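# Pour the ball from its gutter into the roofed box

## Task

At one arm, a ball rests in a gutter; get it into that same arm's box, which has a roof and a single open side. Pouring the ball in is allowed. The box may be disturbed only slightly: any real shift, lift, rotation or tilt of it means failure. The ball must never drop noticeably below table-top height while no robot is carrying it. The gutter holds the ball only while its open end is raised; holding its handle vertical lets the ball roll out. Arm bases (metres, with heading in degrees counter-clockwise from +x): arm1 x=-1.71 y=-0.47 z=+0.94 facing +13; arm2 x=+0.00 y=+0.13 z=+0.90 facing +104; arm3 x=+1.71 y=+0.22 z=+0.95 facing -170. Knocking or placing anything outside the work area fails. At the end, release everything and withdraw the arm; the result only counts if it stays in place without a robot holding it.

## Robot and tools

Robots. There are three identical i2rt Big YAM arms, arm1, arm2 and arm3, each with six revolute joints, a two-finger gripper and a wrist camera. Their bases sit at the positions and headings given in the task. The hand can reach roughly 1.0 m from the joint1 axis. Joints move at different speeds, so the hand may sweep a wide path between two postures. Loose objects can occasionally get a brief shove from outside.

Frame. Everything uses one scene frame: origin on the floor, +z up, lengths in metres. The hand point is midway between the fingertips. The hand's z axis runs along the fingers, and its y axis is the direction the fingers open and close.

execute_actions. Argument actions is a list holding zero or one action. An action is an object keyed by arm name (arm1, arm2, arm3). Each arm maps to {"joints": {...}}, and you may include any subset of joint1_rad to joint6_rad plus gripper_m. Every value is an absolute target, not an offset: joint angles in radians and gripper_m as the fingertip gap in metres. All arms named in one action start at the same moment and may finish at different times. Ranges, with the tolerance for counting as reached:
- joint1_rad -2.879 to 2.879 (±0.045): turns the arm about its base, positive counter-clockwise seen from above; 0 points the arm along its base heading.
- joint2_rad 0 to 3.141 (±0.14): shoulder; 0 has the upper arm pointing back and about level, and increasing values raise it and then carry it forward.
- joint3_rad 0 to 3.019 (±0.09): elbow; 0 is fully folded, and larger values open it.
- joint4_rad -1.692 to 1.57 (±0.055): hand pitch; positive tips the fingers up.
- joint5_rad -1.57 to 1.57 (±0.03): hand yaw; positive is toward the arm's right.
- joint6_rad -2.094 to 2.094 (±0.035): hand roll; positive is clockwise as seen from behind the hand.
- gripper_m 0 to 0.093 (±0.003). Each finger pad can exert about 50 to 62 N.
One action runs for at most 15 s. Joints or arms you leave out keep their previous targets and may still be pushing. If any key is unknown or any value is out of range, the whole call is rejected and nothing moves. Optional cameras: a list of names from arm1_cam_wrist, arm2_cam_wrist, arm3_cam_wrist, cam_end_1, cam_end_2, cam_gap_1, cam_gap_2, cam_side, cam_top, or "all". Omitting it, null or ["all"] returns every camera, and [] returns none. Images are taken when the call ends, in the order given on the "pictures" line. Sending an empty actions list only reports state and images.

wait: seconds, 0 to 10. Nothing new is commanded, and the returned report has the same form as an empty execute_actions.

zoom_image: camera (one of the names above) and region [x0, y0, x1, y1] in pixels, with (0,0) at the top-left, at most 504 by 504. It gives a closer view of that camera's most recent full image.

finished_scene: scene, the number of the current scene. This ends the scene permanently, and its result says whether the task succeeded and gives the next task. Replying with no tool call also ends things.

Reading results. joint_status reports how each commanded joint ended:
- "off_target": it stopped short and may still be pushing.
- "contact_stop" or "time_out": the joint holds where it stopped. A joint that timed out may still push toward a target that is clipped near its position (within 0.375, 0.375, 0.113, 0.225, 0.075, 0.3 rad for joints 1 to 6), and it will move there if the way opens.
- "joint command not followed", usually with a "cause:" line, plus "not_followed" per joint: a self- or inter-arm collision check blocked that arm's joint targets. Gripper targets in the same action are still applied. The arm may retry the blocked targets on later actions until you send targets that pass.
on_its_own lists behaviour you did not command, and "held at" there means the held target, not the current position. To relieve a joint that is pushing, command its reported position. Very small target changes may produce no motion. A joint carrying a load sags over time.
If a result reports a stop, any later execute_actions, wait or finished_scene calls in that same reply are skipped.

Heat. Holding loads or pushing warms the motors, and this continues while you think. At 85 °C you get a MOTOR HOT line. At 100 °C an OVER-TEMPERATURE FAULT drops that arm, and joints that missed their target show "limit_stop_at_motor_heat". Resend those targets once the motor has cooled.

Cameras. Wrist cameras are fisheye, 616x616; with joint1 and joint6 at 0 and the hand level and pointing forward, the camera sits above the hand looking toward the fingertips. Room cameras are 504x504 pinhole-with-radial-distortion: cam_top looks down over the whole table, cam_side looks from -y, cam_end_1 and cam_end_2 look from the -x and +x ends, and cam_gap_1 and cam_gap_2 look down near x≈-0.89 and x≈+0.78. Calibrations in OpenCV conventions are supplied, but actual poses can differ by up to about 2.3° and 9 mm. Wrist camera poses also inherit errors in the reported joint angles.

Avoid: arms pressing hard against each other (this ends the run) or hitting each other or themselves. The collision check ignores fingers, gripper housings and wrist cameras, and can act too late. Also avoid long hard pushes, dropping or slamming objects, moving the box, letting the ball fall below table height, and knocking anything out of the work area. The robot keeps holding your last command while you think, so shorter robot motion time is better.

Each tool is called after ">>>" as name([rows], argument=value, ...), one row to a line, values as JSON.

## Session

>>> execute_actions(actions=[])

Scene clock: 0.00 s.
Motor temperatures (°C, as the motors report them): arm1=[24 27 28 26 25 28] | arm2=[25 27 27 24 27 27] | arm3=[27 25 25 26 25 26]
arm1.joint_positions: joint1_rad=-0.901 joint2_rad=+0.509 joint3_rad=+1.530 joint4_rad=-1.252 joint5_rad=-0.129 joint6_rad=-0.218 gripper_m=+0.094
arm1.joint_status: not commanded
arm1.hand: x=-1.5709 y=-0.5513 z=+1.5802 quat_wxyz=(-0.578, -0.139, -0.773, +0.224) (m; scene frame)
arm2.joint_positions: joint1_rad=+0.467 joint2_rad=+0.245 joint3_rad=+1.464 joint4_rad=-1.325 joint5_rad=+0.125 joint6_rad=-0.030 gripper_m=+0.094
arm2.joint_status: not commanded
arm2.hand: x=-0.0182 y=+0.1863 z=+1.5228 quat_wxyz=(-0.329, +0.665, -0.338, -0.578) (m; scene frame)
arm3.joint_positions: joint1_rad=-0.479 joint2_rad=+0.620 joint3_rad=+1.439 joint4_rad=-1.457 joint5_rad=+0.267 joint6_rad=-0.231 gripper_m=+0.095
arm3.joint_status: not commanded
arm3.hand: x=+1.5298 y=+0.3276 z=+1.4941 quat_wxyz=(+0.230, -0.883, +0.091, +0.398) (m; scene frame)
pictures: arm1_cam_wrist, arm2_cam_wrist, arm3_cam_wrist, cam_end_1, cam_end_2, cam_gap_1, cam_gap_2, cam_side, cam_top
Images, in order (width x height): arm1_cam_wrist 616x616, arm2_cam_wrist 616x616, arm3_cam_wrist 616x616, cam_end_1 504x504, cam_end_2 504x504, cam_gap_1 504x504, cam_gap_2 504x504, cam_side 504x504, cam_top 504x504.

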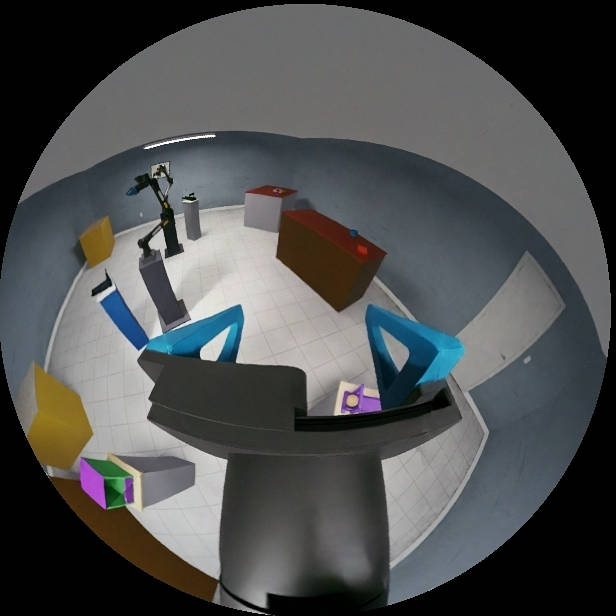

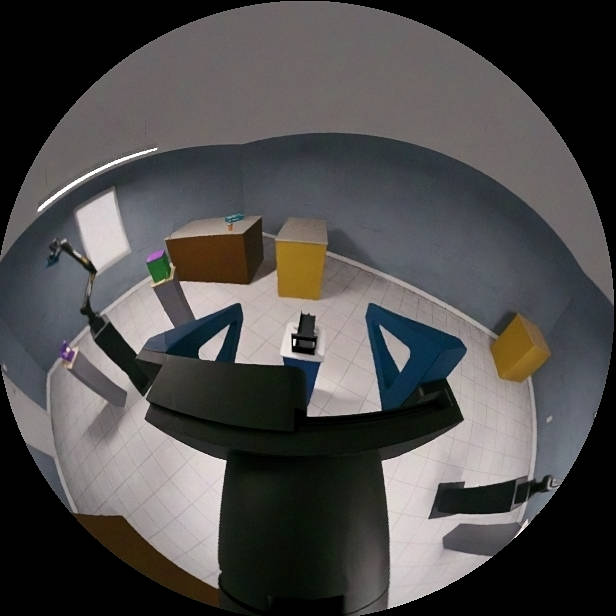

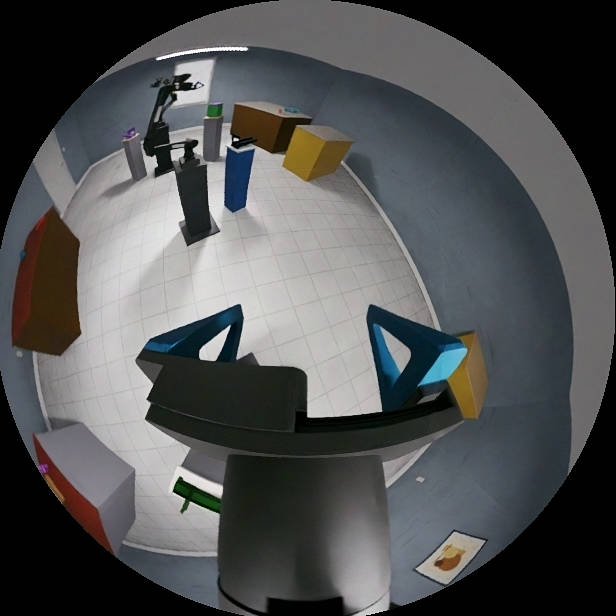

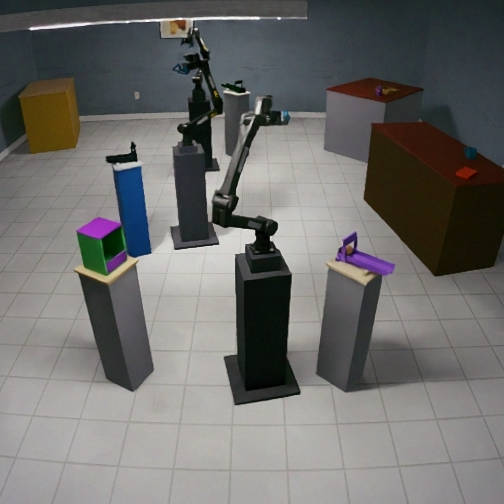

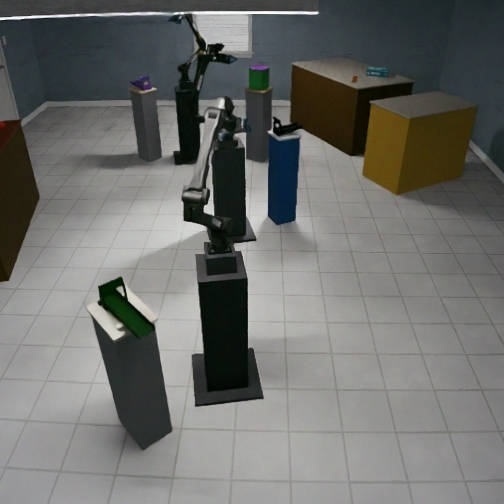

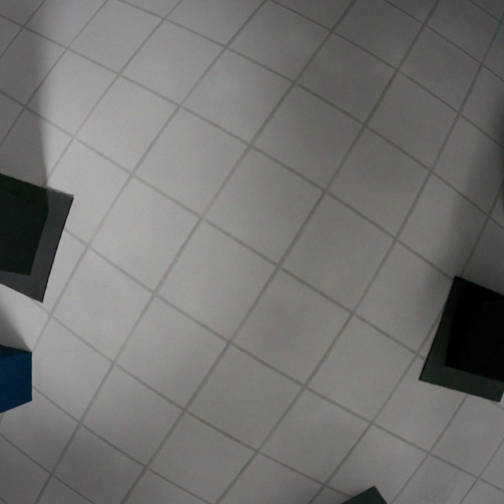

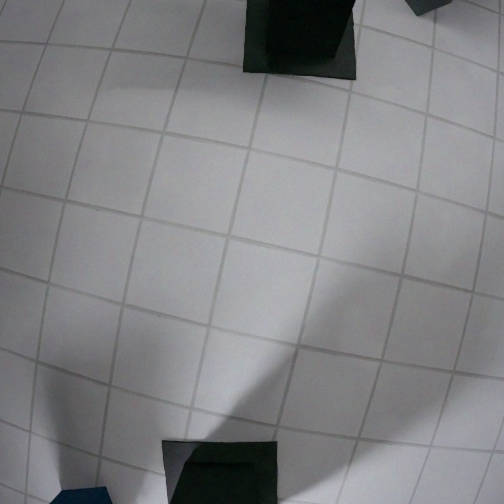

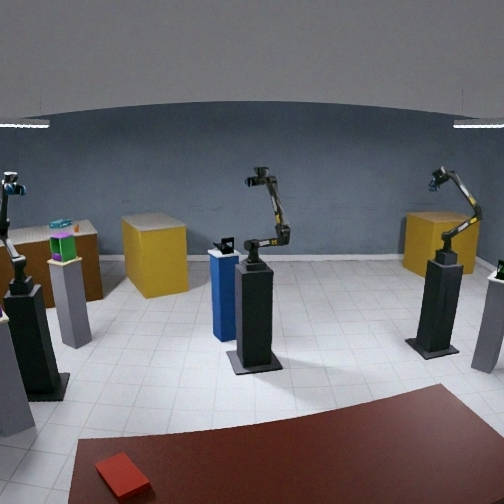

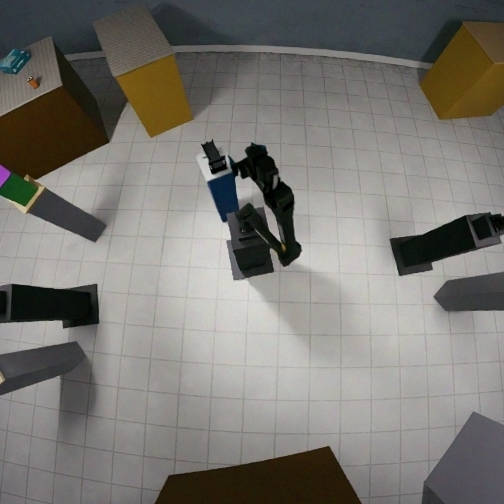

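>>> zoom_image(camera="cam_end_1", region=[310, 215, 410, 295])

>>> zoom_image(camera="cam_end_1", region=[60, 205, 160, 295])

>>> zoom_image(camera="cam_end_2", region=[70, 265, 170, 350])

>>> execute_actions([
  {"arm1":{"joints":{"joint1_rad":-1.75,"joint2_rad":1.2,"joint3_rad":1.2,"joint4_rad":-1.2,"joint5_rad":0,"joint6_rad":0}}},
], cameras=["arm1_cam_wrist","cam_end_1","cam_side"])

Region (310, 215, 410, 295) of cam_end_1's 504x504 image, scaled by 5.040, with more detail than that image has; it fills the top 403 rows of this view, and the rest is white.

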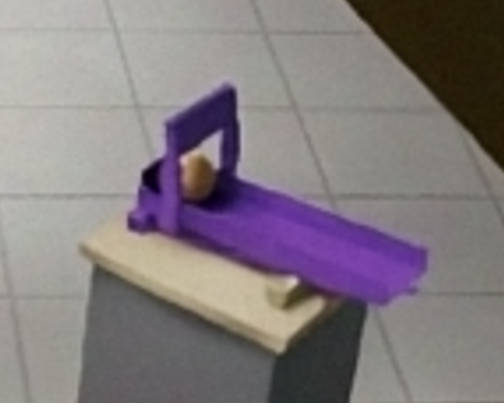

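Region (60, 205, 160, 295) of cam_end_1's 504x504 image, scaled by 5.040, with more detail than that image has; it fills the top 454 rows of this view, and the rest is white.

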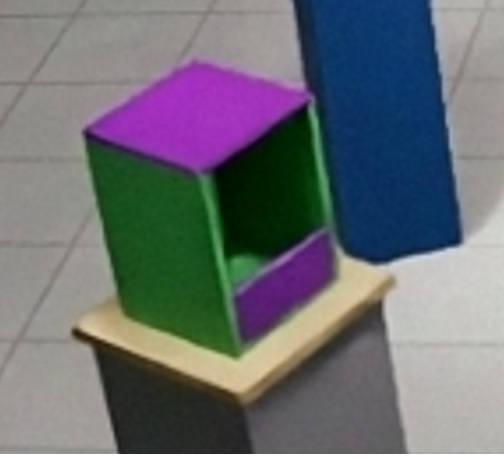

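Region (70, 265, 170, 350) of cam_end_2's 504x504 image, scaled by 5.040, with more detail than that image has; it fills the top 428 rows of this view, and the rest is white.

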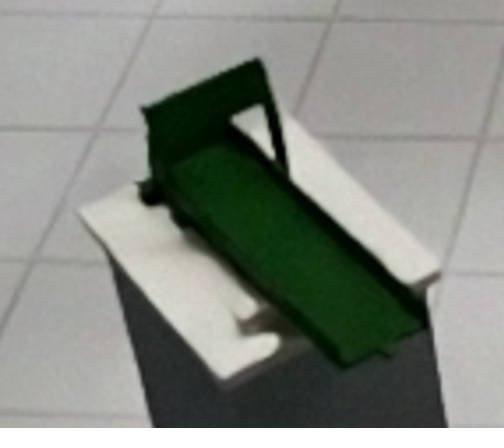

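Scene clock: 1.53 s.
Motor temperatures (°C, as the motors report them): arm1=[24 27 28 26 25 28] | arm2=[25 27 27 24 27 27] | arm3=[27 25 25 26 25 26]
arm1.joint_positions: joint1_rad=-1.752 joint2_rad=+1.210 joint3_rad=+1.171 joint4_rad=-1.212 joint5_rad=-0.001 joint6_rad=-0.012 gripper_m=+0.094
arm1.joint_status: all done
arm1.hand: x=-1.6970 y=-0.8768 z=+1.1980 quat_wxyz=(-0.113, -0.679, -0.716, +0.113) (m; scene frame)
arm2.joint_positions: joint1_rad=+0.467 joint2_rad=+0.245 joint3_rad=+1.464 joint4_rad=-1.325 joint5_rad=+0.125 joint6_rad=-0.030 gripper_m=+0.094
arm2.joint_status: not commanded
arm2.hand: x=-0.0182 y=+0.1863 z=+1.5228 quat_wxyz=(-0.329, +0.665, -0.338, -0.578) (m; scene frame)
arm3.joint_positions: joint1_rad=-0.479 joint2_rad=+0.620 joint3_rad=+1.439 joint4_rad=-1.457 joint5_rad=+0.267 joint6_rad=-0.231 gripper_m=+0.095
arm3.joint_status: not commanded
arm3.hand: x=+1.5298 y=+0.3276 z=+1.4941 quat_wxyz=(+0.230, -0.883, +0.091, +0.398) (m; scene frame)
pictures: arm1_cam_wrist, cam_end_1, cam_side
camera_calibration (this result's frames):
arm1_cam_wrist: T_world_to_cam=[[-0.998716, -0.0485253, 0.0145227, -1.75652], [-0.0425444, 0.959237, 0.279382, 0.43982], [-0.0274878, 0.278406, -0.96007, 1.46809], [0, 0, 0, 1]] pos_world=[-1.6952, -0.915852, 1.3121]
Images, in order (width x height): arm1_cam_wrist 616x616, cam_end_1 504x504, cam_side 504x504.

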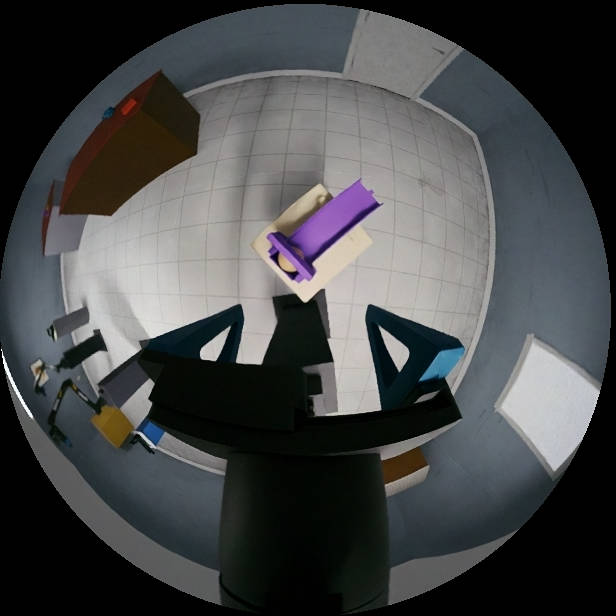

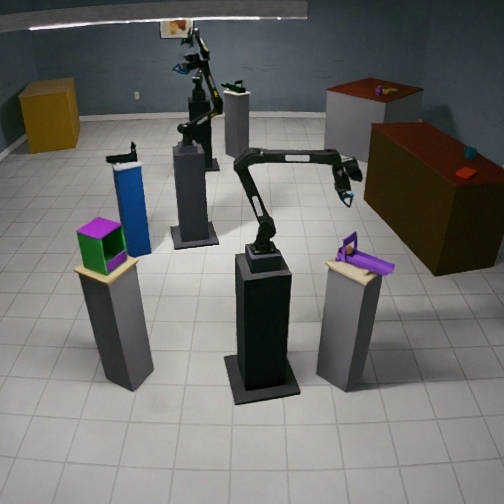

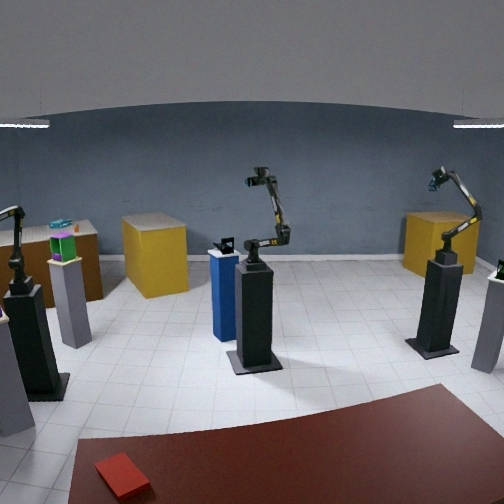

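>>> execute_actions([
  {"arm1":{"joints":{"joint1_rad":-1.62,"joint2_rad":1.5,"joint3_rad":1.18,"joint4_rad":-1.11,"joint5_rad":0.17,"joint6_rad":-0.54}}},
], cameras=["arm1_cam_wrist","cam_end_1","cam_end_2"])

>>> zoom_image(camera="cam_end_1", region=[300, 185, 410, 295])

>>> zoom_image(camera="cam_end_2", region=[110, 50, 180, 110])

Scene clock: 3.97 s.
Motor temperatures (°C, as the motors report them): arm1=[24 27 29 26 25 28] | arm2=[25 27 27 24 27 27] | arm3=[27 25 26 26 25 26]
arm1.joint_positions: joint1_rad=-1.615 joint2_rad=+1.511 joint3_rad=+1.167 joint4_rad=-1.126 joint5_rad=+0.167 joint6_rad=-0.528 gripper_m=+0.094
arm1.joint_status: all done
arm1.hand: x=-1.6627 y=-0.9154 z=+1.0785 quat_wxyz=(+0.042, -0.421, -0.902, +0.090) (m; scene frame)
arm2.joint_positions: joint1_rad=+0.467 joint2_rad=+0.245 joint3_rad=+1.464 joint4_rad=-1.325 joint5_rad=+0.125 joint6_rad=-0.030 gripper_m=+0.094
arm2.joint_status: not commanded
arm2.hand: x=-0.0182 y=+0.1863 z=+1.5228 quat_wxyz=(-0.329, +0.665, -0.338, -0.578) (m; scene frame)
arm3.joint_positions: joint1_rad=-0.479 joint2_rad=+0.620 joint3_rad=+1.439 joint4_rad=-1.457 joint5_rad=+0.267 joint6_rad=-0.231 gripper_m=+0.095
arm3.joint_status: not commanded
arm3.hand: x=+1.5298 y=+0.3276 z=+1.4941 quat_wxyz=(+0.230, -0.883, +0.091, +0.398) (m; scene frame)
pictures: arm1_cam_wrist, cam_end_1, cam_end_2
camera_calibration (this result's frames):
arm1_cam_wrist: T_world_to_cam=[[-0.750984, -0.628145, 0.203609, -2.04497], [-0.439251, 0.705451, 0.556234, -0.678878], [-0.493032, 0.328288, -0.805696, 0.470137], [0, 0, 0, 1]] pos_world=[-1.60214, -0.959959, 1.17278]
Images, in order (width x height): arm1_cam_wrist 616x616, cam_end_1 504x504, cam_end_2 504x504.

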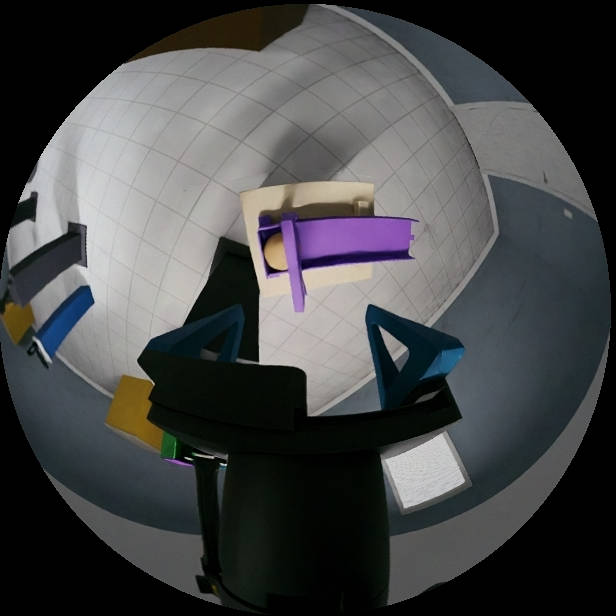

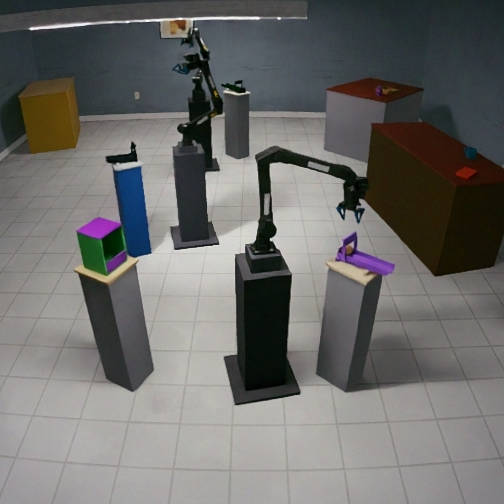

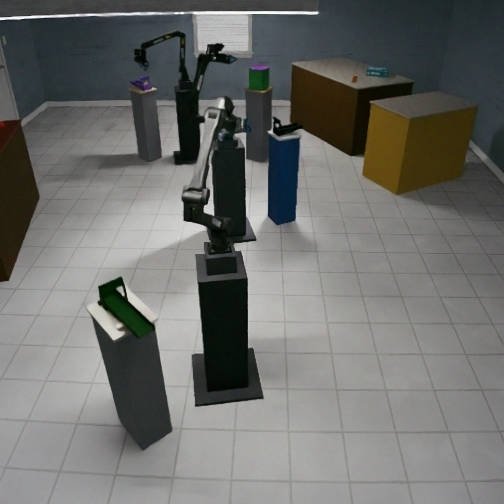

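Region (300, 185, 410, 295) of cam_end_1's 504x504 image, scaled by 4.582, with more detail than that image has.

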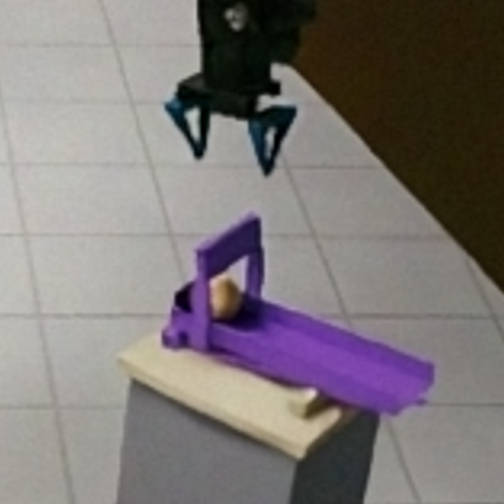

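Region (110, 50, 180, 110) of cam_end_2's 504x504 image, scaled by 7.200, with more detail than that image has; it fills the top 432 rows of this view, and the rest is white.

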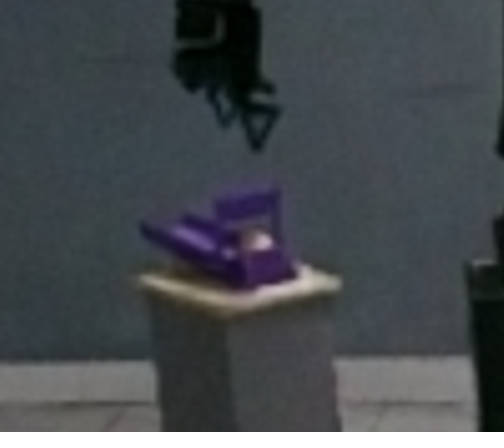

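>>> execute_actions([
  {"arm1":{"joints":{"joint2_rad":1.625,"joint3_rad":1.06,"joint4_rad":-0.88,"joint6_rad":-0.62}}},
], cameras=["arm1_cam_wrist","cam_end_1"])

>>> zoom_image(camera="cam_end_1", region=[300, 185, 410, 295])

Scene clock: 5.17 s.
Motor temperatures (°C, as the motors report them): arm1=[24 27 29 26 25 28] | arm2=[25 27 28 24 27 27] | arm3=[27 25 26 26 25 26]
arm1.joint_positions: joint1_rad=-1.615 joint2_rad=+1.632 joint3_rad=+1.047 joint4_rad=-0.899 joint5_rad=+0.167 joint6_rad=-0.608 gripper_m=+0.094
arm1.joint_status: all done
arm1.hand: x=-1.6631 y=-0.9169 z=+0.9881 quat_wxyz=(+0.049, -0.384, -0.918, +0.083) (m; scene frame)
arm2.joint_positions: joint1_rad=+0.467 joint2_rad=+0.245 joint3_rad=+1.464 joint4_rad=-1.325 joint5_rad=+0.125 joint6_rad=-0.030 gripper_m=+0.094
arm2.joint_status: not commanded
arm2.hand: x=-0.0182 y=+0.1863 z=+1.5228 quat_wxyz=(-0.329, +0.665, -0.338, -0.578) (m; scene frame)
arm3.joint_positions: joint1_rad=-0.479 joint2_rad=+0.620 joint3_rad=+1.439 joint4_rad=-1.457 joint5_rad=+0.267 joint6_rad=-0.231 gripper_m=+0.095
arm3.joint_status: not commanded
arm3.hand: x=+1.5298 y=+0.3276 z=+1.4941 quat_wxyz=(+0.230, -0.883, +0.091, +0.398) (m; scene frame)
pictures: arm1_cam_wrist, cam_end_1
camera_calibration (this result's frames):
arm1_cam_wrist: T_world_to_cam=[[-0.696799, -0.689893, 0.196263, -1.98707], [-0.485698, 0.655177, 0.578654, -0.773162], [-0.527796, 0.307881, -0.791606, 0.307189], [0, 0, 0, 1]] pos_world=[-1.59798, -0.958886, 1.08056]
Images, in order (width x height): arm1_cam_wrist 616x616, cam_end_1 504x504.

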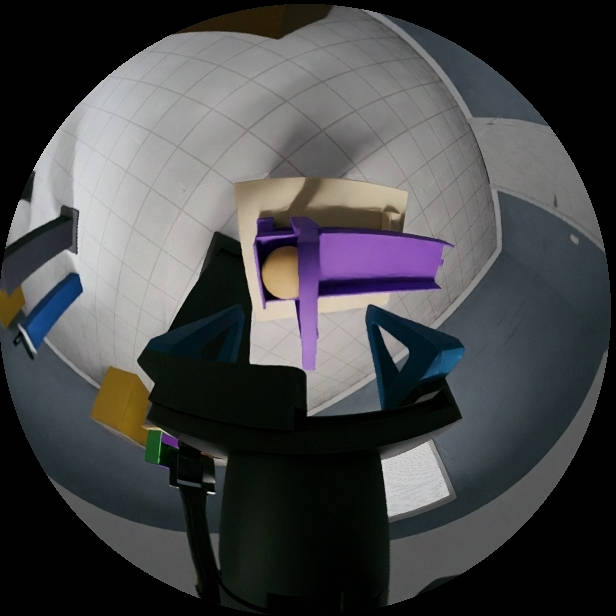

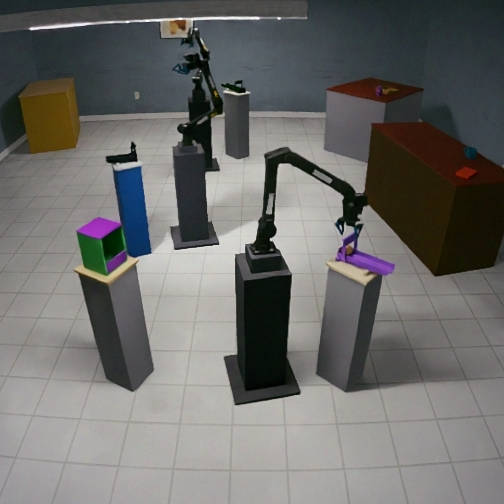

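Region (300, 185, 410, 295) of cam_end_1's 504x504 image, scaled by 4.582, with more detail than that image has.

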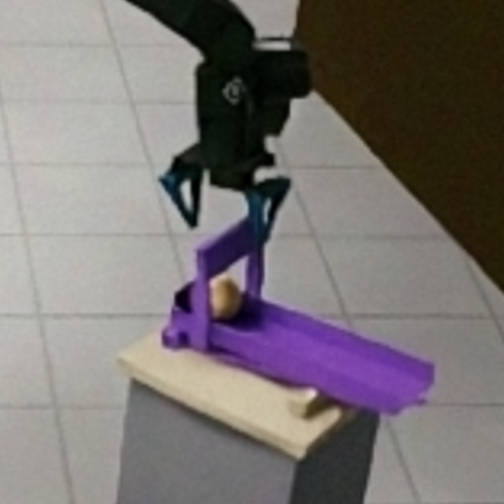

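Well aligned; 3 cm lower.

>>> execute_actions([
  {"arm1":{"joints":{"joint2_rad":1.68,"joint3_rad":1.035,"joint4_rad":-0.785}}},
], cameras=[])

>>> execute_actions([
  {"arm1":{"joints":{"gripper_m":0}}},
], cameras=["arm1_cam_wrist","cam_end_1"])

>>> zoom_image(camera="cam_end_1", region=[300, 185, 410, 295])

Scene clock: 6.07 s.
Motor temperatures (°C, as the motors report them): arm1=[24 27 29 26 25 28] | arm2=[25 27 28 24 27 27] | arm3=[27 25 26 26 25 26]
arm1.joint_positions: joint1_rad=-1.615 joint2_rad=+1.661 joint3_rad=+1.036 joint4_rad=-0.805 joint5_rad=+0.167 joint6_rad=-0.608 gripper_m=+0.094
arm1.joint_status: all done
arm1.hand: x=-1.6605 y=-0.9317 z=+0.9739 quat_wxyz=(+0.035, -0.385, -0.916, +0.105) (m; scene frame)
arm2.joint_positions: joint1_rad=+0.467 joint2_rad=+0.245 joint3_rad=+1.464 joint4_rad=-1.325 joint5_rad=+0.125 joint6_rad=-0.030 gripper_m=+0.094
arm2.joint_status: not commanded
arm2.hand: x=-0.0182 y=+0.1863 z=+1.5228 quat_wxyz=(-0.329, +0.665, -0.338, -0.578) (m; scene frame)
arm3.joint_positions: joint1_rad=-0.479 joint2_rad=+0.620 joint3_rad=+1.439 joint4_rad=-1.457 joint5_rad=+0.267 joint6_rad=-0.231 gripper_m=+0.095
arm3.joint_status: not commanded
arm3.hand: x=+1.5298 y=+0.3276 z=+1.4941 quat_wxyz=(+0.230, -0.883, +0.091, +0.398) (m; scene frame)
pictures: none
No camera images: the call's "cameras" was empty. Leave "cameras" out to get every camera's image.

Scene clock: 6.80 s.
Motor temperatures (°C, as the motors report them): arm1=[24 27 29 26 25 28] | arm2=[25 27 28 24 27 27] | arm3=[27 25 26 26 25 26]
arm1.joint_positions: joint1_rad=-1.615 joint2_rad=+1.661 joint3_rad=+1.036 joint4_rad=-0.803 joint5_rad=+0.169 joint6_rad=-0.610 gripper_m=+0.011
arm1.joint_status: gripper_m off_target (ended at +0.011, target +0.000)
arm1.hand: x=-1.6610 y=-0.9322 z=+0.9739 quat_wxyz=(+0.036, -0.384, -0.916, +0.106) (m; scene frame)
arm2.joint_positions: joint1_rad=+0.467 joint2_rad=+0.245 joint3_rad=+1.464 joint4_rad=-1.325 joint5_rad=+0.125 joint6_rad=-0.030 gripper_m=+0.094
arm2.joint_status: not commanded
arm2.hand: x=-0.0182 y=+0.1863 z=+1.5228 quat_wxyz=(-0.329, +0.665, -0.338, -0.578) (m; scene frame)
arm3.joint_positions: joint1_rad=-0.479 joint2_rad=+0.620 joint3_rad=+1.439 joint4_rad=-1.457 joint5_rad=+0.267 joint6_rad=-0.231 gripper_m=+0.095
arm3.joint_status: not commanded
arm3.hand: x=+1.5298 y=+0.3276 z=+1.4941 quat_wxyz=(+0.230, -0.883, +0.091, +0.398) (m; scene frame)
pictures: arm1_cam_wrist, cam_end_1
camera_calibration (this result's frames):
arm1_cam_wrist: T_world_to_cam=[[-0.696759, -0.680083, 0.228065, -2.01507], [-0.491454, 0.684202, 0.538833, -0.697614], [-0.522494, 0.263354, -0.810953, 0.287876], [0, 0, 0, 1]] pos_world=[-1.59645, -0.968917, 1.06892]
Images, in order (width x height): arm1_cam_wrist 616x616, cam_end_1 504x504.

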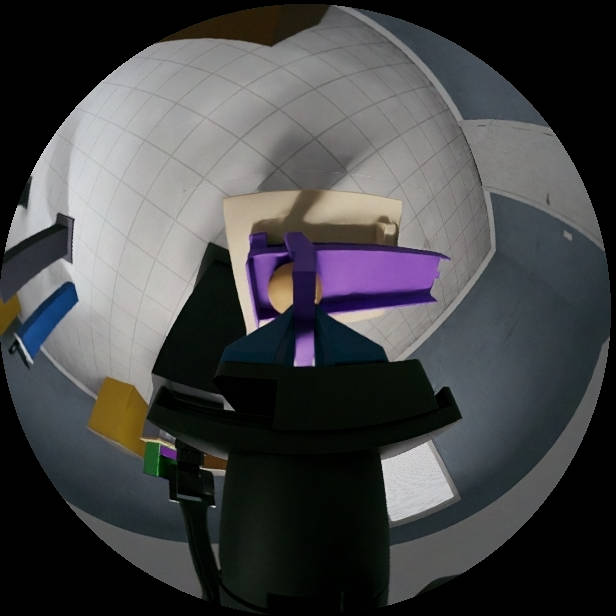

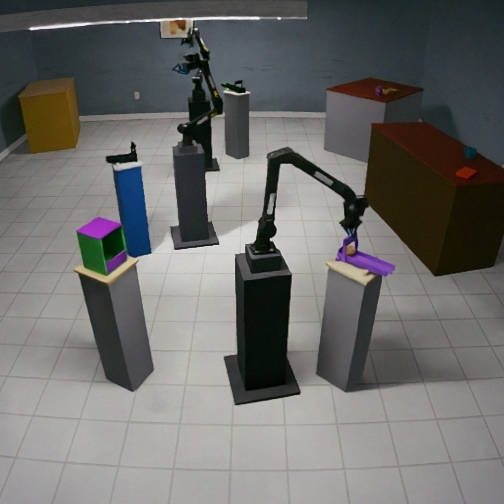

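Region (300, 185, 410, 295) of cam_end_1's 504x504 image, scaled by 4.582, with more detail than that image has.

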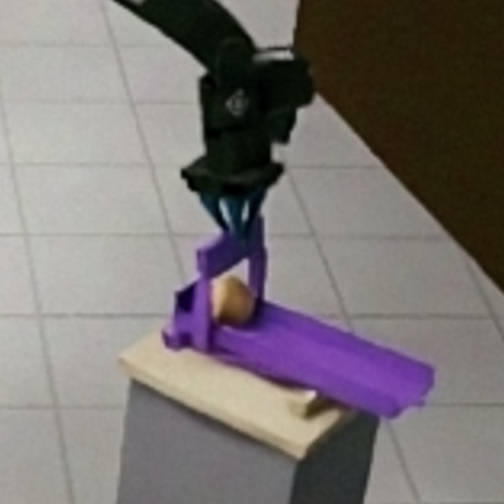

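Shallow; regrip deeper.

>>> execute_actions([
  {"arm1":{"joints":{"gripper_m":0.04}}},
], cameras=[])

>>> execute_actions([
  {"arm1":{"joints":{"joint2_rad":1.715,"joint4_rad":-0.755}}},
], cameras=["arm1_cam_wrist"])

Scene clock: 7.47 s.
Motor temperatures (°C, as the motors report them): arm1=[24 27 29 26 25 28] | arm2=[25 27 28 24 27 27] | arm3=[27 25 26 26 25 26]
arm1.joint_positions: joint1_rad=-1.615 joint2_rad=+1.661 joint3_rad=+1.036 joint4_rad=-0.803 joint5_rad=+0.169 joint6_rad=-0.610 gripper_m=+0.040
arm1.joint_status: all done
arm1.hand: x=-1.6610 y=-0.9322 z=+0.9739 quat_wxyz=(+0.036, -0.384, -0.916, +0.106) (m; scene frame)
arm2.joint_positions: joint1_rad=+0.467 joint2_rad=+0.245 joint3_rad=+1.464 joint4_rad=-1.325 joint5_rad=+0.125 joint6_rad=-0.030 gripper_m=+0.094
arm2.joint_status: not commanded
arm2.hand: x=-0.0182 y=+0.1863 z=+1.5228 quat_wxyz=(-0.329, +0.665, -0.338, -0.578) (m; scene frame)
arm3.joint_positions: joint1_rad=-0.479 joint2_rad=+0.620 joint3_rad=+1.439 joint4_rad=-1.457 joint5_rad=+0.267 joint6_rad=-0.231 gripper_m=+0.095
arm3.joint_status: not commanded
arm3.hand: x=+1.5298 y=+0.3276 z=+1.4941 quat_wxyz=(+0.230, -0.883, +0.091, +0.398) (m; scene frame)
pictures: none
No camera images: the call's "cameras" was empty. Leave "cameras" out to get every camera's image.

Scene clock: 8.17 s.
Motor temperatures (°C, as the motors report them): arm1=[24 27 29 26 25 28] | arm2=[25 27 28 24 27 27] | arm3=[27 25 27 26 25 26]
arm1.joint_positions: joint1_rad=-1.615 joint2_rad=+1.697 joint3_rad=+1.036 joint4_rad=-0.774 joint5_rad=+0.169 joint6_rad=-0.610 gripper_m=+0.040
arm1.joint_status: all done
arm1.hand: x=-1.6605 y=-0.9353 z=+0.9588 quat_wxyz=(+0.038, -0.384, -0.917, +0.103) (m; scene frame)
arm2.joint_positions: joint1_rad=+0.467 joint2_rad=+0.245 joint3_rad=+1.464 joint4_rad=-1.325 joint5_rad=+0.125 joint6_rad=-0.030 gripper_m=+0.094
arm2.joint_status: not commanded
arm2.hand: x=-0.0182 y=+0.1863 z=+1.5228 quat_wxyz=(-0.329, +0.665, -0.338, -0.578) (m; scene frame)
arm3.joint_positions: joint1_rad=-0.479 joint2_rad=+0.620 joint3_rad=+1.439 joint4_rad=-1.457 joint5_rad=+0.267 joint6_rad=-0.231 gripper_m=+0.095
arm3.joint_status: not commanded
arm3.hand: x=+1.5298 y=+0.3276 z=+1.4941 quat_wxyz=(+0.230, -0.883, +0.091, +0.398) (m; scene frame)
pictures: arm1_cam_wrist
camera_calibration (this result's frames):
arm1_cam_wrist: T_world_to_cam=[[-0.696489, -0.681746, 0.223889, -2.01053], [-0.490691, 0.680158, 0.544617, -0.695165], [-0.523571, 0.26946, -0.808248, 0.278016], [0, 0, 0, 1]] pos_world=[-1.59586, -0.972762, 1.05344]
Images, in order (width x height): arm1_cam_wrist 616x616.

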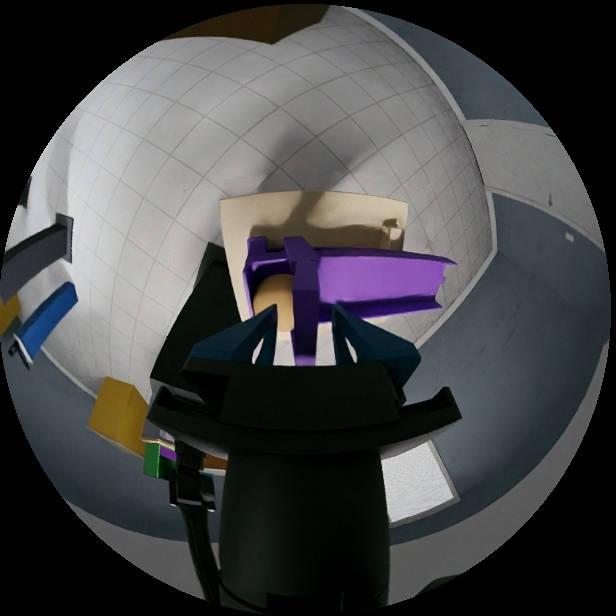

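>>> execute_actions([
  {"arm1":{"joints":{"gripper_m":0}}},
], cameras=[])

>>> execute_actions([
  {"arm1":{"joints":{"joint2_rad":1.5,"joint5_rad":0.3,"joint6_rad":-0.8}}},
], cameras=["arm1_cam_wrist"])

>>> execute_actions([
  {"arm1":{"joints":{"joint2_rad":1.1,"joint3_rad":0.9,"joint5_rad":0.3,"joint6_rad":-1.1}}},
], cameras=["arm1_cam_wrist","cam_end_1"])

Scene clock: 9.00 s.
Motor temperatures (°C, as the motors report them): arm1=[24 27 29 26 25 28] | arm2=[25 27 28 24 27 27] | arm3=[27 25 27 26 25 26]
arm1.joint_positions: joint1_rad=-1.615 joint2_rad=+1.697 joint3_rad=+1.036 joint4_rad=-0.772 joint5_rad=+0.170 joint6_rad=-0.611 gripper_m=+0.011
arm1.joint_status: gripper_m off_target (ended at +0.011, target +0.000)
arm1.hand: x=-1.6605 y=-0.9359 z=+0.9589 quat_wxyz=(+0.037, -0.384, -0.917, +0.104) (m; scene frame)
arm2.joint_positions: joint1_rad=+0.467 joint2_rad=+0.245 joint3_rad=+1.464 joint4_rad=-1.325 joint5_rad=+0.125 joint6_rad=-0.030 gripper_m=+0.094
arm2.joint_status: not commanded
arm2.hand: x=-0.0182 y=+0.1863 z=+1.5228 quat_wxyz=(-0.329, +0.665, -0.338, -0.578) (m; scene frame)
arm3.joint_positions: joint1_rad=-0.479 joint2_rad=+0.620 joint3_rad=+1.439 joint4_rad=-1.457 joint5_rad=+0.267 joint6_rad=-0.231 gripper_m=+0.095
arm3.joint_status: not commanded
arm3.hand: x=+1.5298 y=+0.3276 z=+1.4941 quat_wxyz=(+0.230, -0.883, +0.091, +0.398) (m; scene frame)
pictures: none
No camera images: the call's "cameras" was empty. Leave "cameras" out to get every camera's image.

Scene clock: 10.17 s.
Motor temperatures (°C, as the motors report them): arm1=[24 27 29 26 25 28] | arm2=[25 27 28 24 27 27] | arm3=[27 25 27 26 25 26]
arm1.joint_positions: joint1_rad=-1.615 joint2_rad=+1.492 joint3_rad=+1.015 joint4_rad=-0.772 joint5_rad=+0.293 joint6_rad=-0.786 gripper_m=+0.011
arm1.joint_status: all done
arm1.hand: x=-1.6800 y=-0.9422 z=+1.0487 quat_wxyz=(+0.058, -0.314, -0.925, +0.208) (m; scene frame)
arm2.joint_positions: joint1_rad=+0.467 joint2_rad=+0.245 joint3_rad=+1.464 joint4_rad=-1.325 joint5_rad=+0.125 joint6_rad=-0.030 gripper_m=+0.094
arm2.joint_status: not commanded
arm2.hand: x=-0.0182 y=+0.1863 z=+1.5228 quat_wxyz=(-0.329, +0.665, -0.338, -0.578) (m; scene frame)
arm3.joint_positions: joint1_rad=-0.479 joint2_rad=+0.620 joint3_rad=+1.439 joint4_rad=-1.457 joint5_rad=+0.267 joint6_rad=-0.231 gripper_m=+0.095
arm3.joint_status: not commanded
arm3.hand: x=+1.5298 y=+0.3276 z=+1.4941 quat_wxyz=(+0.230, -0.883, +0.091, +0.398) (m; scene frame)
pictures: arm1_cam_wrist
camera_calibration (this result's frames):
arm1_cam_wrist: T_world_to_cam=[[-0.55581, -0.713652, 0.426352, -2.05501], [-0.518616, 0.698496, 0.493094, -0.724631], [-0.649702, 0.0529536, -0.758342, -0.125836], [0, 0, 0, 1]] pos_world=[-1.59975, -0.953747, 1.13804]
Images, in order (width x height): arm1_cam_wrist 616x616.

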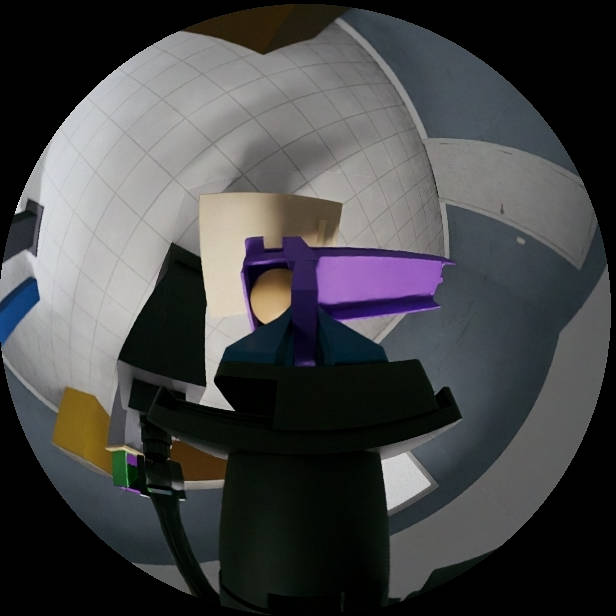

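Scene clock: 11.47 s.
Motor temperatures (°C, as the motors report them): arm1=[24 27 30 26 25 28] | arm2=[25 27 28 24 27 27] | arm3=[27 25 27 26 25 26]
arm1.joint_positions: joint1_rad=-1.615 joint2_rad=+1.097 joint3_rad=+0.866 joint4_rad=-0.770 joint5_rad=+0.294 joint6_rad=-1.085 gripper_m=+0.011
arm1.joint_status: all done
arm1.hand: x=-1.6908 y=-0.8788 z=+1.1475 quat_wxyz=(+0.045, -0.186, -0.932, +0.309) (m; scene frame)
arm2.joint_positions: joint1_rad=+0.467 joint2_rad=+0.245 joint3_rad=+1.464 joint4_rad=-1.325 joint5_rad=+0.125 joint6_rad=-0.030 gripper_m=+0.094
arm2.joint_status: not commanded
arm2.hand: x=-0.0182 y=+0.1863 z=+1.5228 quat_wxyz=(-0.329, +0.665, -0.338, -0.578) (m; scene frame)
arm3.joint_positions: joint1_rad=-0.479 joint2_rad=+0.620 joint3_rad=+1.439 joint4_rad=-1.457 joint5_rad=+0.267 joint6_rad=-0.231 gripper_m=+0.095
arm3.joint_status: not commanded
arm3.hand: x=+1.5298 y=+0.3276 z=+1.4941 quat_wxyz=(+0.230, -0.883, +0.091, +0.398) (m; scene frame)
pictures: arm1_cam_wrist, cam_end_1
camera_calibration (this result's frames):
arm1_cam_wrist: T_world_to_cam=[[-0.317851, -0.735913, 0.597832, -1.87182], [-0.648349, 0.628772, 0.429289, -1.03067], [-0.691819, -0.251154, -0.676984, -0.493172], [0, 0, 0, 1]] pos_world=[-1.60438, -0.853304, 1.22762]
Images, in order (width x height): arm1_cam_wrist 616x616, cam_end_1 504x504.

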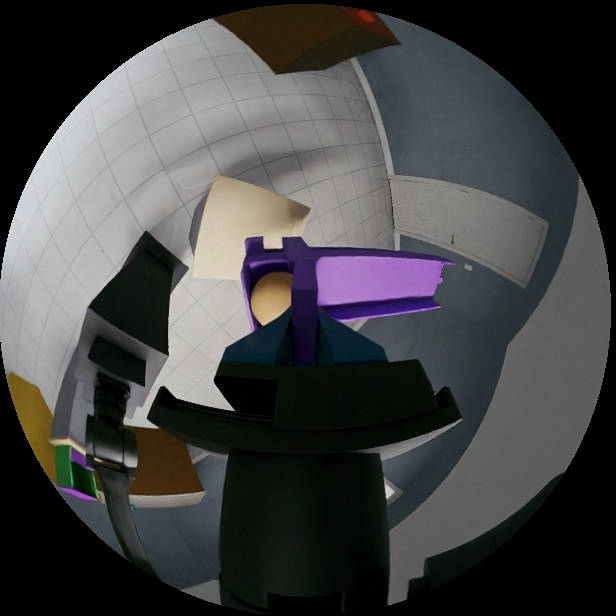

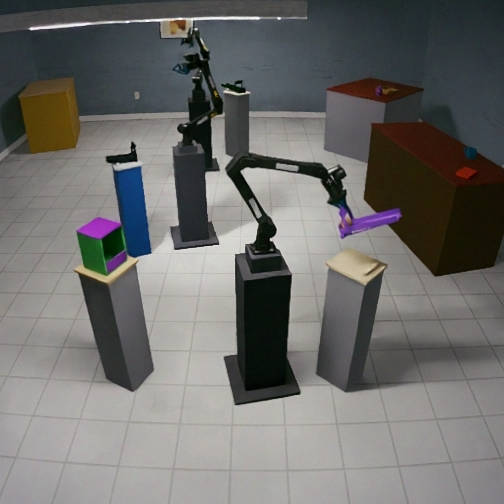

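>>> execute_actions([
  {"arm1":{"joints":{"joint1_rad":-0.8,"joint2_rad":0.85,"joint3_rad":0.75}}},
], cameras=["arm1_cam_wrist"])

>>> execute_actions([
  {"arm1":{"joints":{"joint1_rad":0.4}}},
], cameras=["arm1_cam_wrist"])

>>> execute_actions([
  {"arm1":{"joints":{"joint1_rad":1.65}}},
], cameras=["arm1_cam_wrist","cam_end_1","cam_side","cam_top"])

Scene clock: 13.00 s.
Motor temperatures (°C, as the motors report them): arm1=[24 27 30 26 25 28] | arm2=[25 27 28 24 27 27] | arm3=[27 25 27 26 25 26]
arm1.joint_positions: joint1_rad=-0.801 joint2_rad=+0.853 joint3_rad=+0.725 joint4_rad=-0.770 joint5_rad=+0.295 joint6_rad=-1.086 gripper_m=+0.011
arm1.joint_status: all done
arm1.hand: x=-1.4471 y=-0.7010 z=+1.1607 quat_wxyz=(-0.114, +0.188, -0.917, +0.334) (m; scene frame)
arm2.joint_positions: joint1_rad=+0.467 joint2_rad=+0.245 joint3_rad=+1.464 joint4_rad=-1.325 joint5_rad=+0.125 joint6_rad=-0.030 gripper_m=+0.094
arm2.joint_status: not commanded
arm2.hand: x=-0.0182 y=+0.1863 z=+1.5228 quat_wxyz=(-0.329, +0.665, -0.338, -0.578) (m; scene frame)
arm3.joint_positions: joint1_rad=-0.479 joint2_rad=+0.620 joint3_rad=+1.439 joint4_rad=-1.457 joint5_rad=+0.267 joint6_rad=-0.231 gripper_m=+0.095
arm3.joint_status: not commanded
arm3.hand: x=+1.5298 y=+0.3276 z=+1.4941 quat_wxyz=(+0.230, -0.883, +0.091, +0.398) (m; scene frame)
pictures: arm1_cam_wrist
camera_calibration (this result's frames):
arm1_cam_wrist: T_world_to_cam=[[0.265445, -0.703122, 0.659665, -0.87611], [-0.934744, -0.0200587, 0.354755, -1.77285], [-0.236204, -0.710786, -0.662564, 0.0494245], [0, 0, 0, 1]] pos_world=[-1.41293, -0.616443, 1.23961]
Images, in order (width x height): arm1_cam_wrist 616x616.

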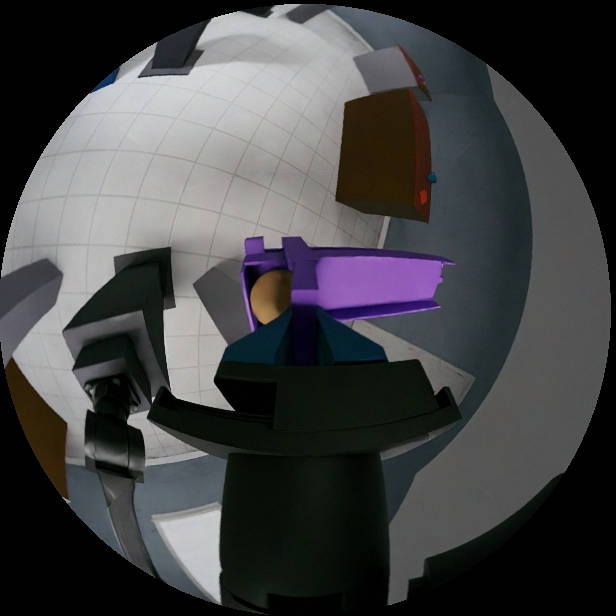

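Scene clock: 14.60 s.
Motor temperatures (°C, as the motors report them): arm1=[24 27 30 26 25 28] | arm2=[25 27 28 24 27 27] | arm3=[27 25 27 26 25 26]
arm1.joint_positions: joint1_rad=+0.399 joint2_rad=+0.853 joint3_rad=+0.725 joint4_rad=-0.770 joint5_rad=+0.294 joint6_rad=-1.087 gripper_m=+0.011
arm1.joint_status: all done
arm1.hand: x=-1.3983 y=-0.3030 z=+1.1603 quat_wxyz=(-0.283, +0.673, -0.651, +0.208) (m; scene frame)
arm2.joint_positions: joint1_rad=+0.467 joint2_rad=+0.245 joint3_rad=+1.464 joint4_rad=-1.325 joint5_rad=+0.125 joint6_rad=-0.030 gripper_m=+0.094
arm2.joint_status: not commanded
arm2.hand: x=-0.0182 y=+0.1863 z=+1.5228 quat_wxyz=(-0.329, +0.665, -0.338, -0.578) (m; scene frame)
arm3.joint_positions: joint1_rad=-0.479 joint2_rad=+0.620 joint3_rad=+1.439 joint4_rad=-1.457 joint5_rad=+0.267 joint6_rad=-0.231 gripper_m=+0.095
arm3.joint_status: not commanded
arm3.hand: x=+1.5298 y=+0.3276 z=+1.4941 quat_wxyz=(+0.230, -0.883, +0.091, +0.398) (m; scene frame)
pictures: arm1_cam_wrist
camera_calibration (this result's frames):
arm1_cam_wrist: T_world_to_cam=[[0.754372, -0.0105044, 0.656363, 0.288352], [-0.317691, -0.880823, 0.351032, -1.11283], [0.574452, -0.473329, -0.667805, 1.55513], [0, 0, 0, 1]] pos_world=[-1.46441, -0.241088, 1.2399]
Images, in order (width x height): arm1_cam_wrist 616x616.

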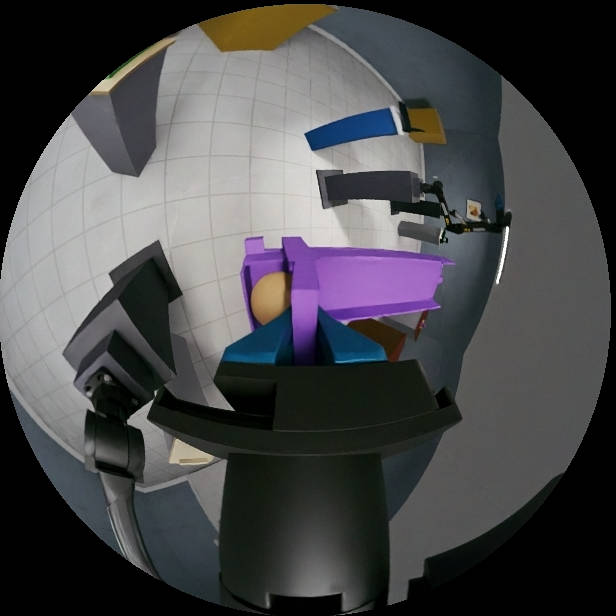

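Scene clock: 16.23 s.
Motor temperatures (°C, as the motors report them): arm1=[24 27 30 26 25 28] | arm2=[25 27 28 24 27 27] | arm3=[27 25 28 26 25 26]
arm1.joint_positions: joint1_rad=+1.649 joint2_rad=+0.853 joint3_rad=+0.725 joint4_rad=-0.770 joint5_rad=+0.294 joint6_rad=-1.087 gripper_m=+0.011
arm1.joint_status: all done
arm1.hand: x=-1.7691 y=-0.1158 z=+1.1627 quat_wxyz=(-0.354, +0.925, -0.135, +0.000) (m; scene frame)
arm2.joint_positions: joint1_rad=+0.467 joint2_rad=+0.245 joint3_rad=+1.464 joint4_rad=-1.325 joint5_rad=+0.125 joint6_rad=-0.030 gripper_m=+0.094
arm2.joint_status: not commanded
arm2.hand: x=-0.0182 y=+0.1863 z=+1.5228 quat_wxyz=(-0.329, +0.665, -0.338, -0.578) (m; scene frame)
arm3.joint_positions: joint1_rad=-0.479 joint2_rad=+0.620 joint3_rad=+1.439 joint4_rad=-1.457 joint5_rad=+0.267 joint6_rad=-0.231 gripper_m=+0.095
arm3.joint_status: not commanded
arm3.hand: x=+1.5298 y=+0.3276 z=+1.4941 quat_wxyz=(+0.230, -0.883, +0.091, +0.398) (m; scene frame)
pictures: arm1_cam_wrist, cam_end_1, cam_side, cam_top
camera_calibration (this result's frames):
arm1_cam_wrist: T_world_to_cam=[[0.250768, 0.708543, 0.659608, -0.242975], [0.737331, -0.581311, 0.344121, 0.842577], [0.627262, 0.400055, -0.668205, 2.05339], [0, 0, 0, 1]] pos_world=[-1.84834, -0.159509, 1.2424]
Images, in order (width x height): arm1_cam_wrist 616x616, cam_end_1 504x504, cam_side 504x504, cam_top 504x504.

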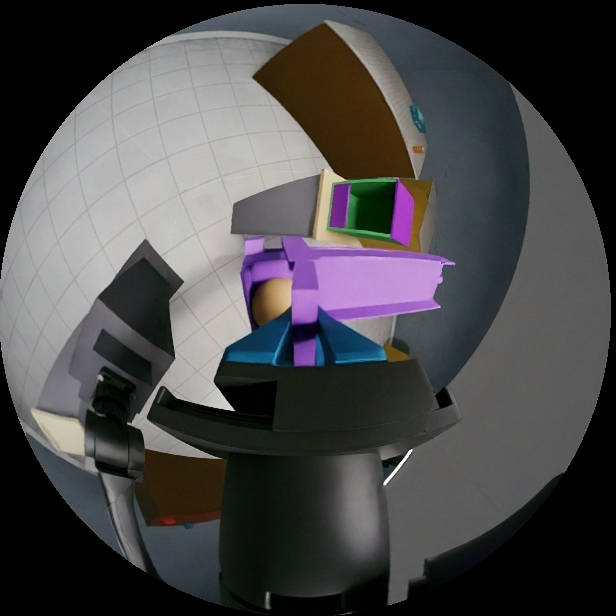

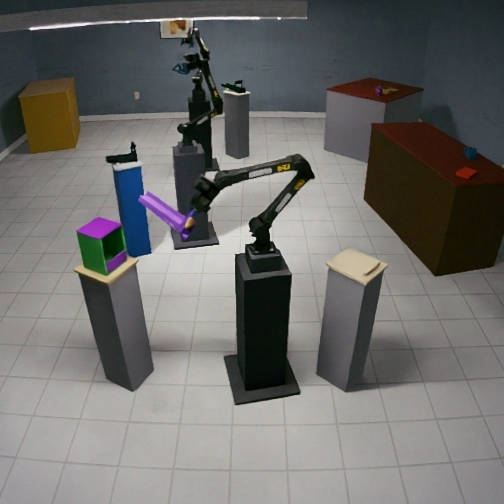

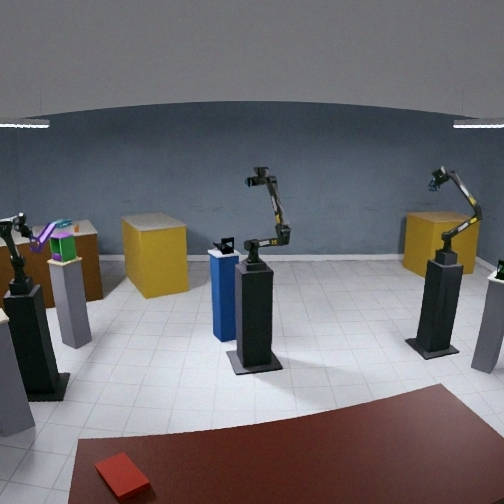

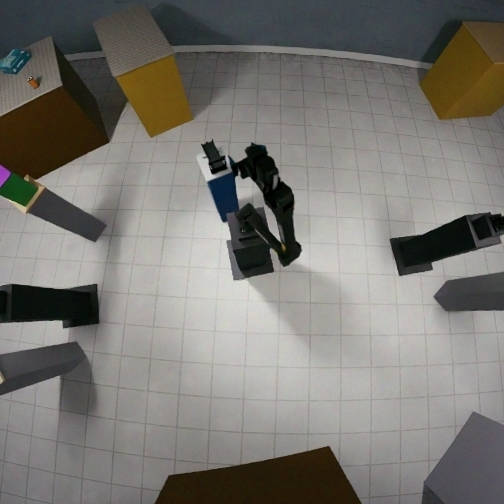

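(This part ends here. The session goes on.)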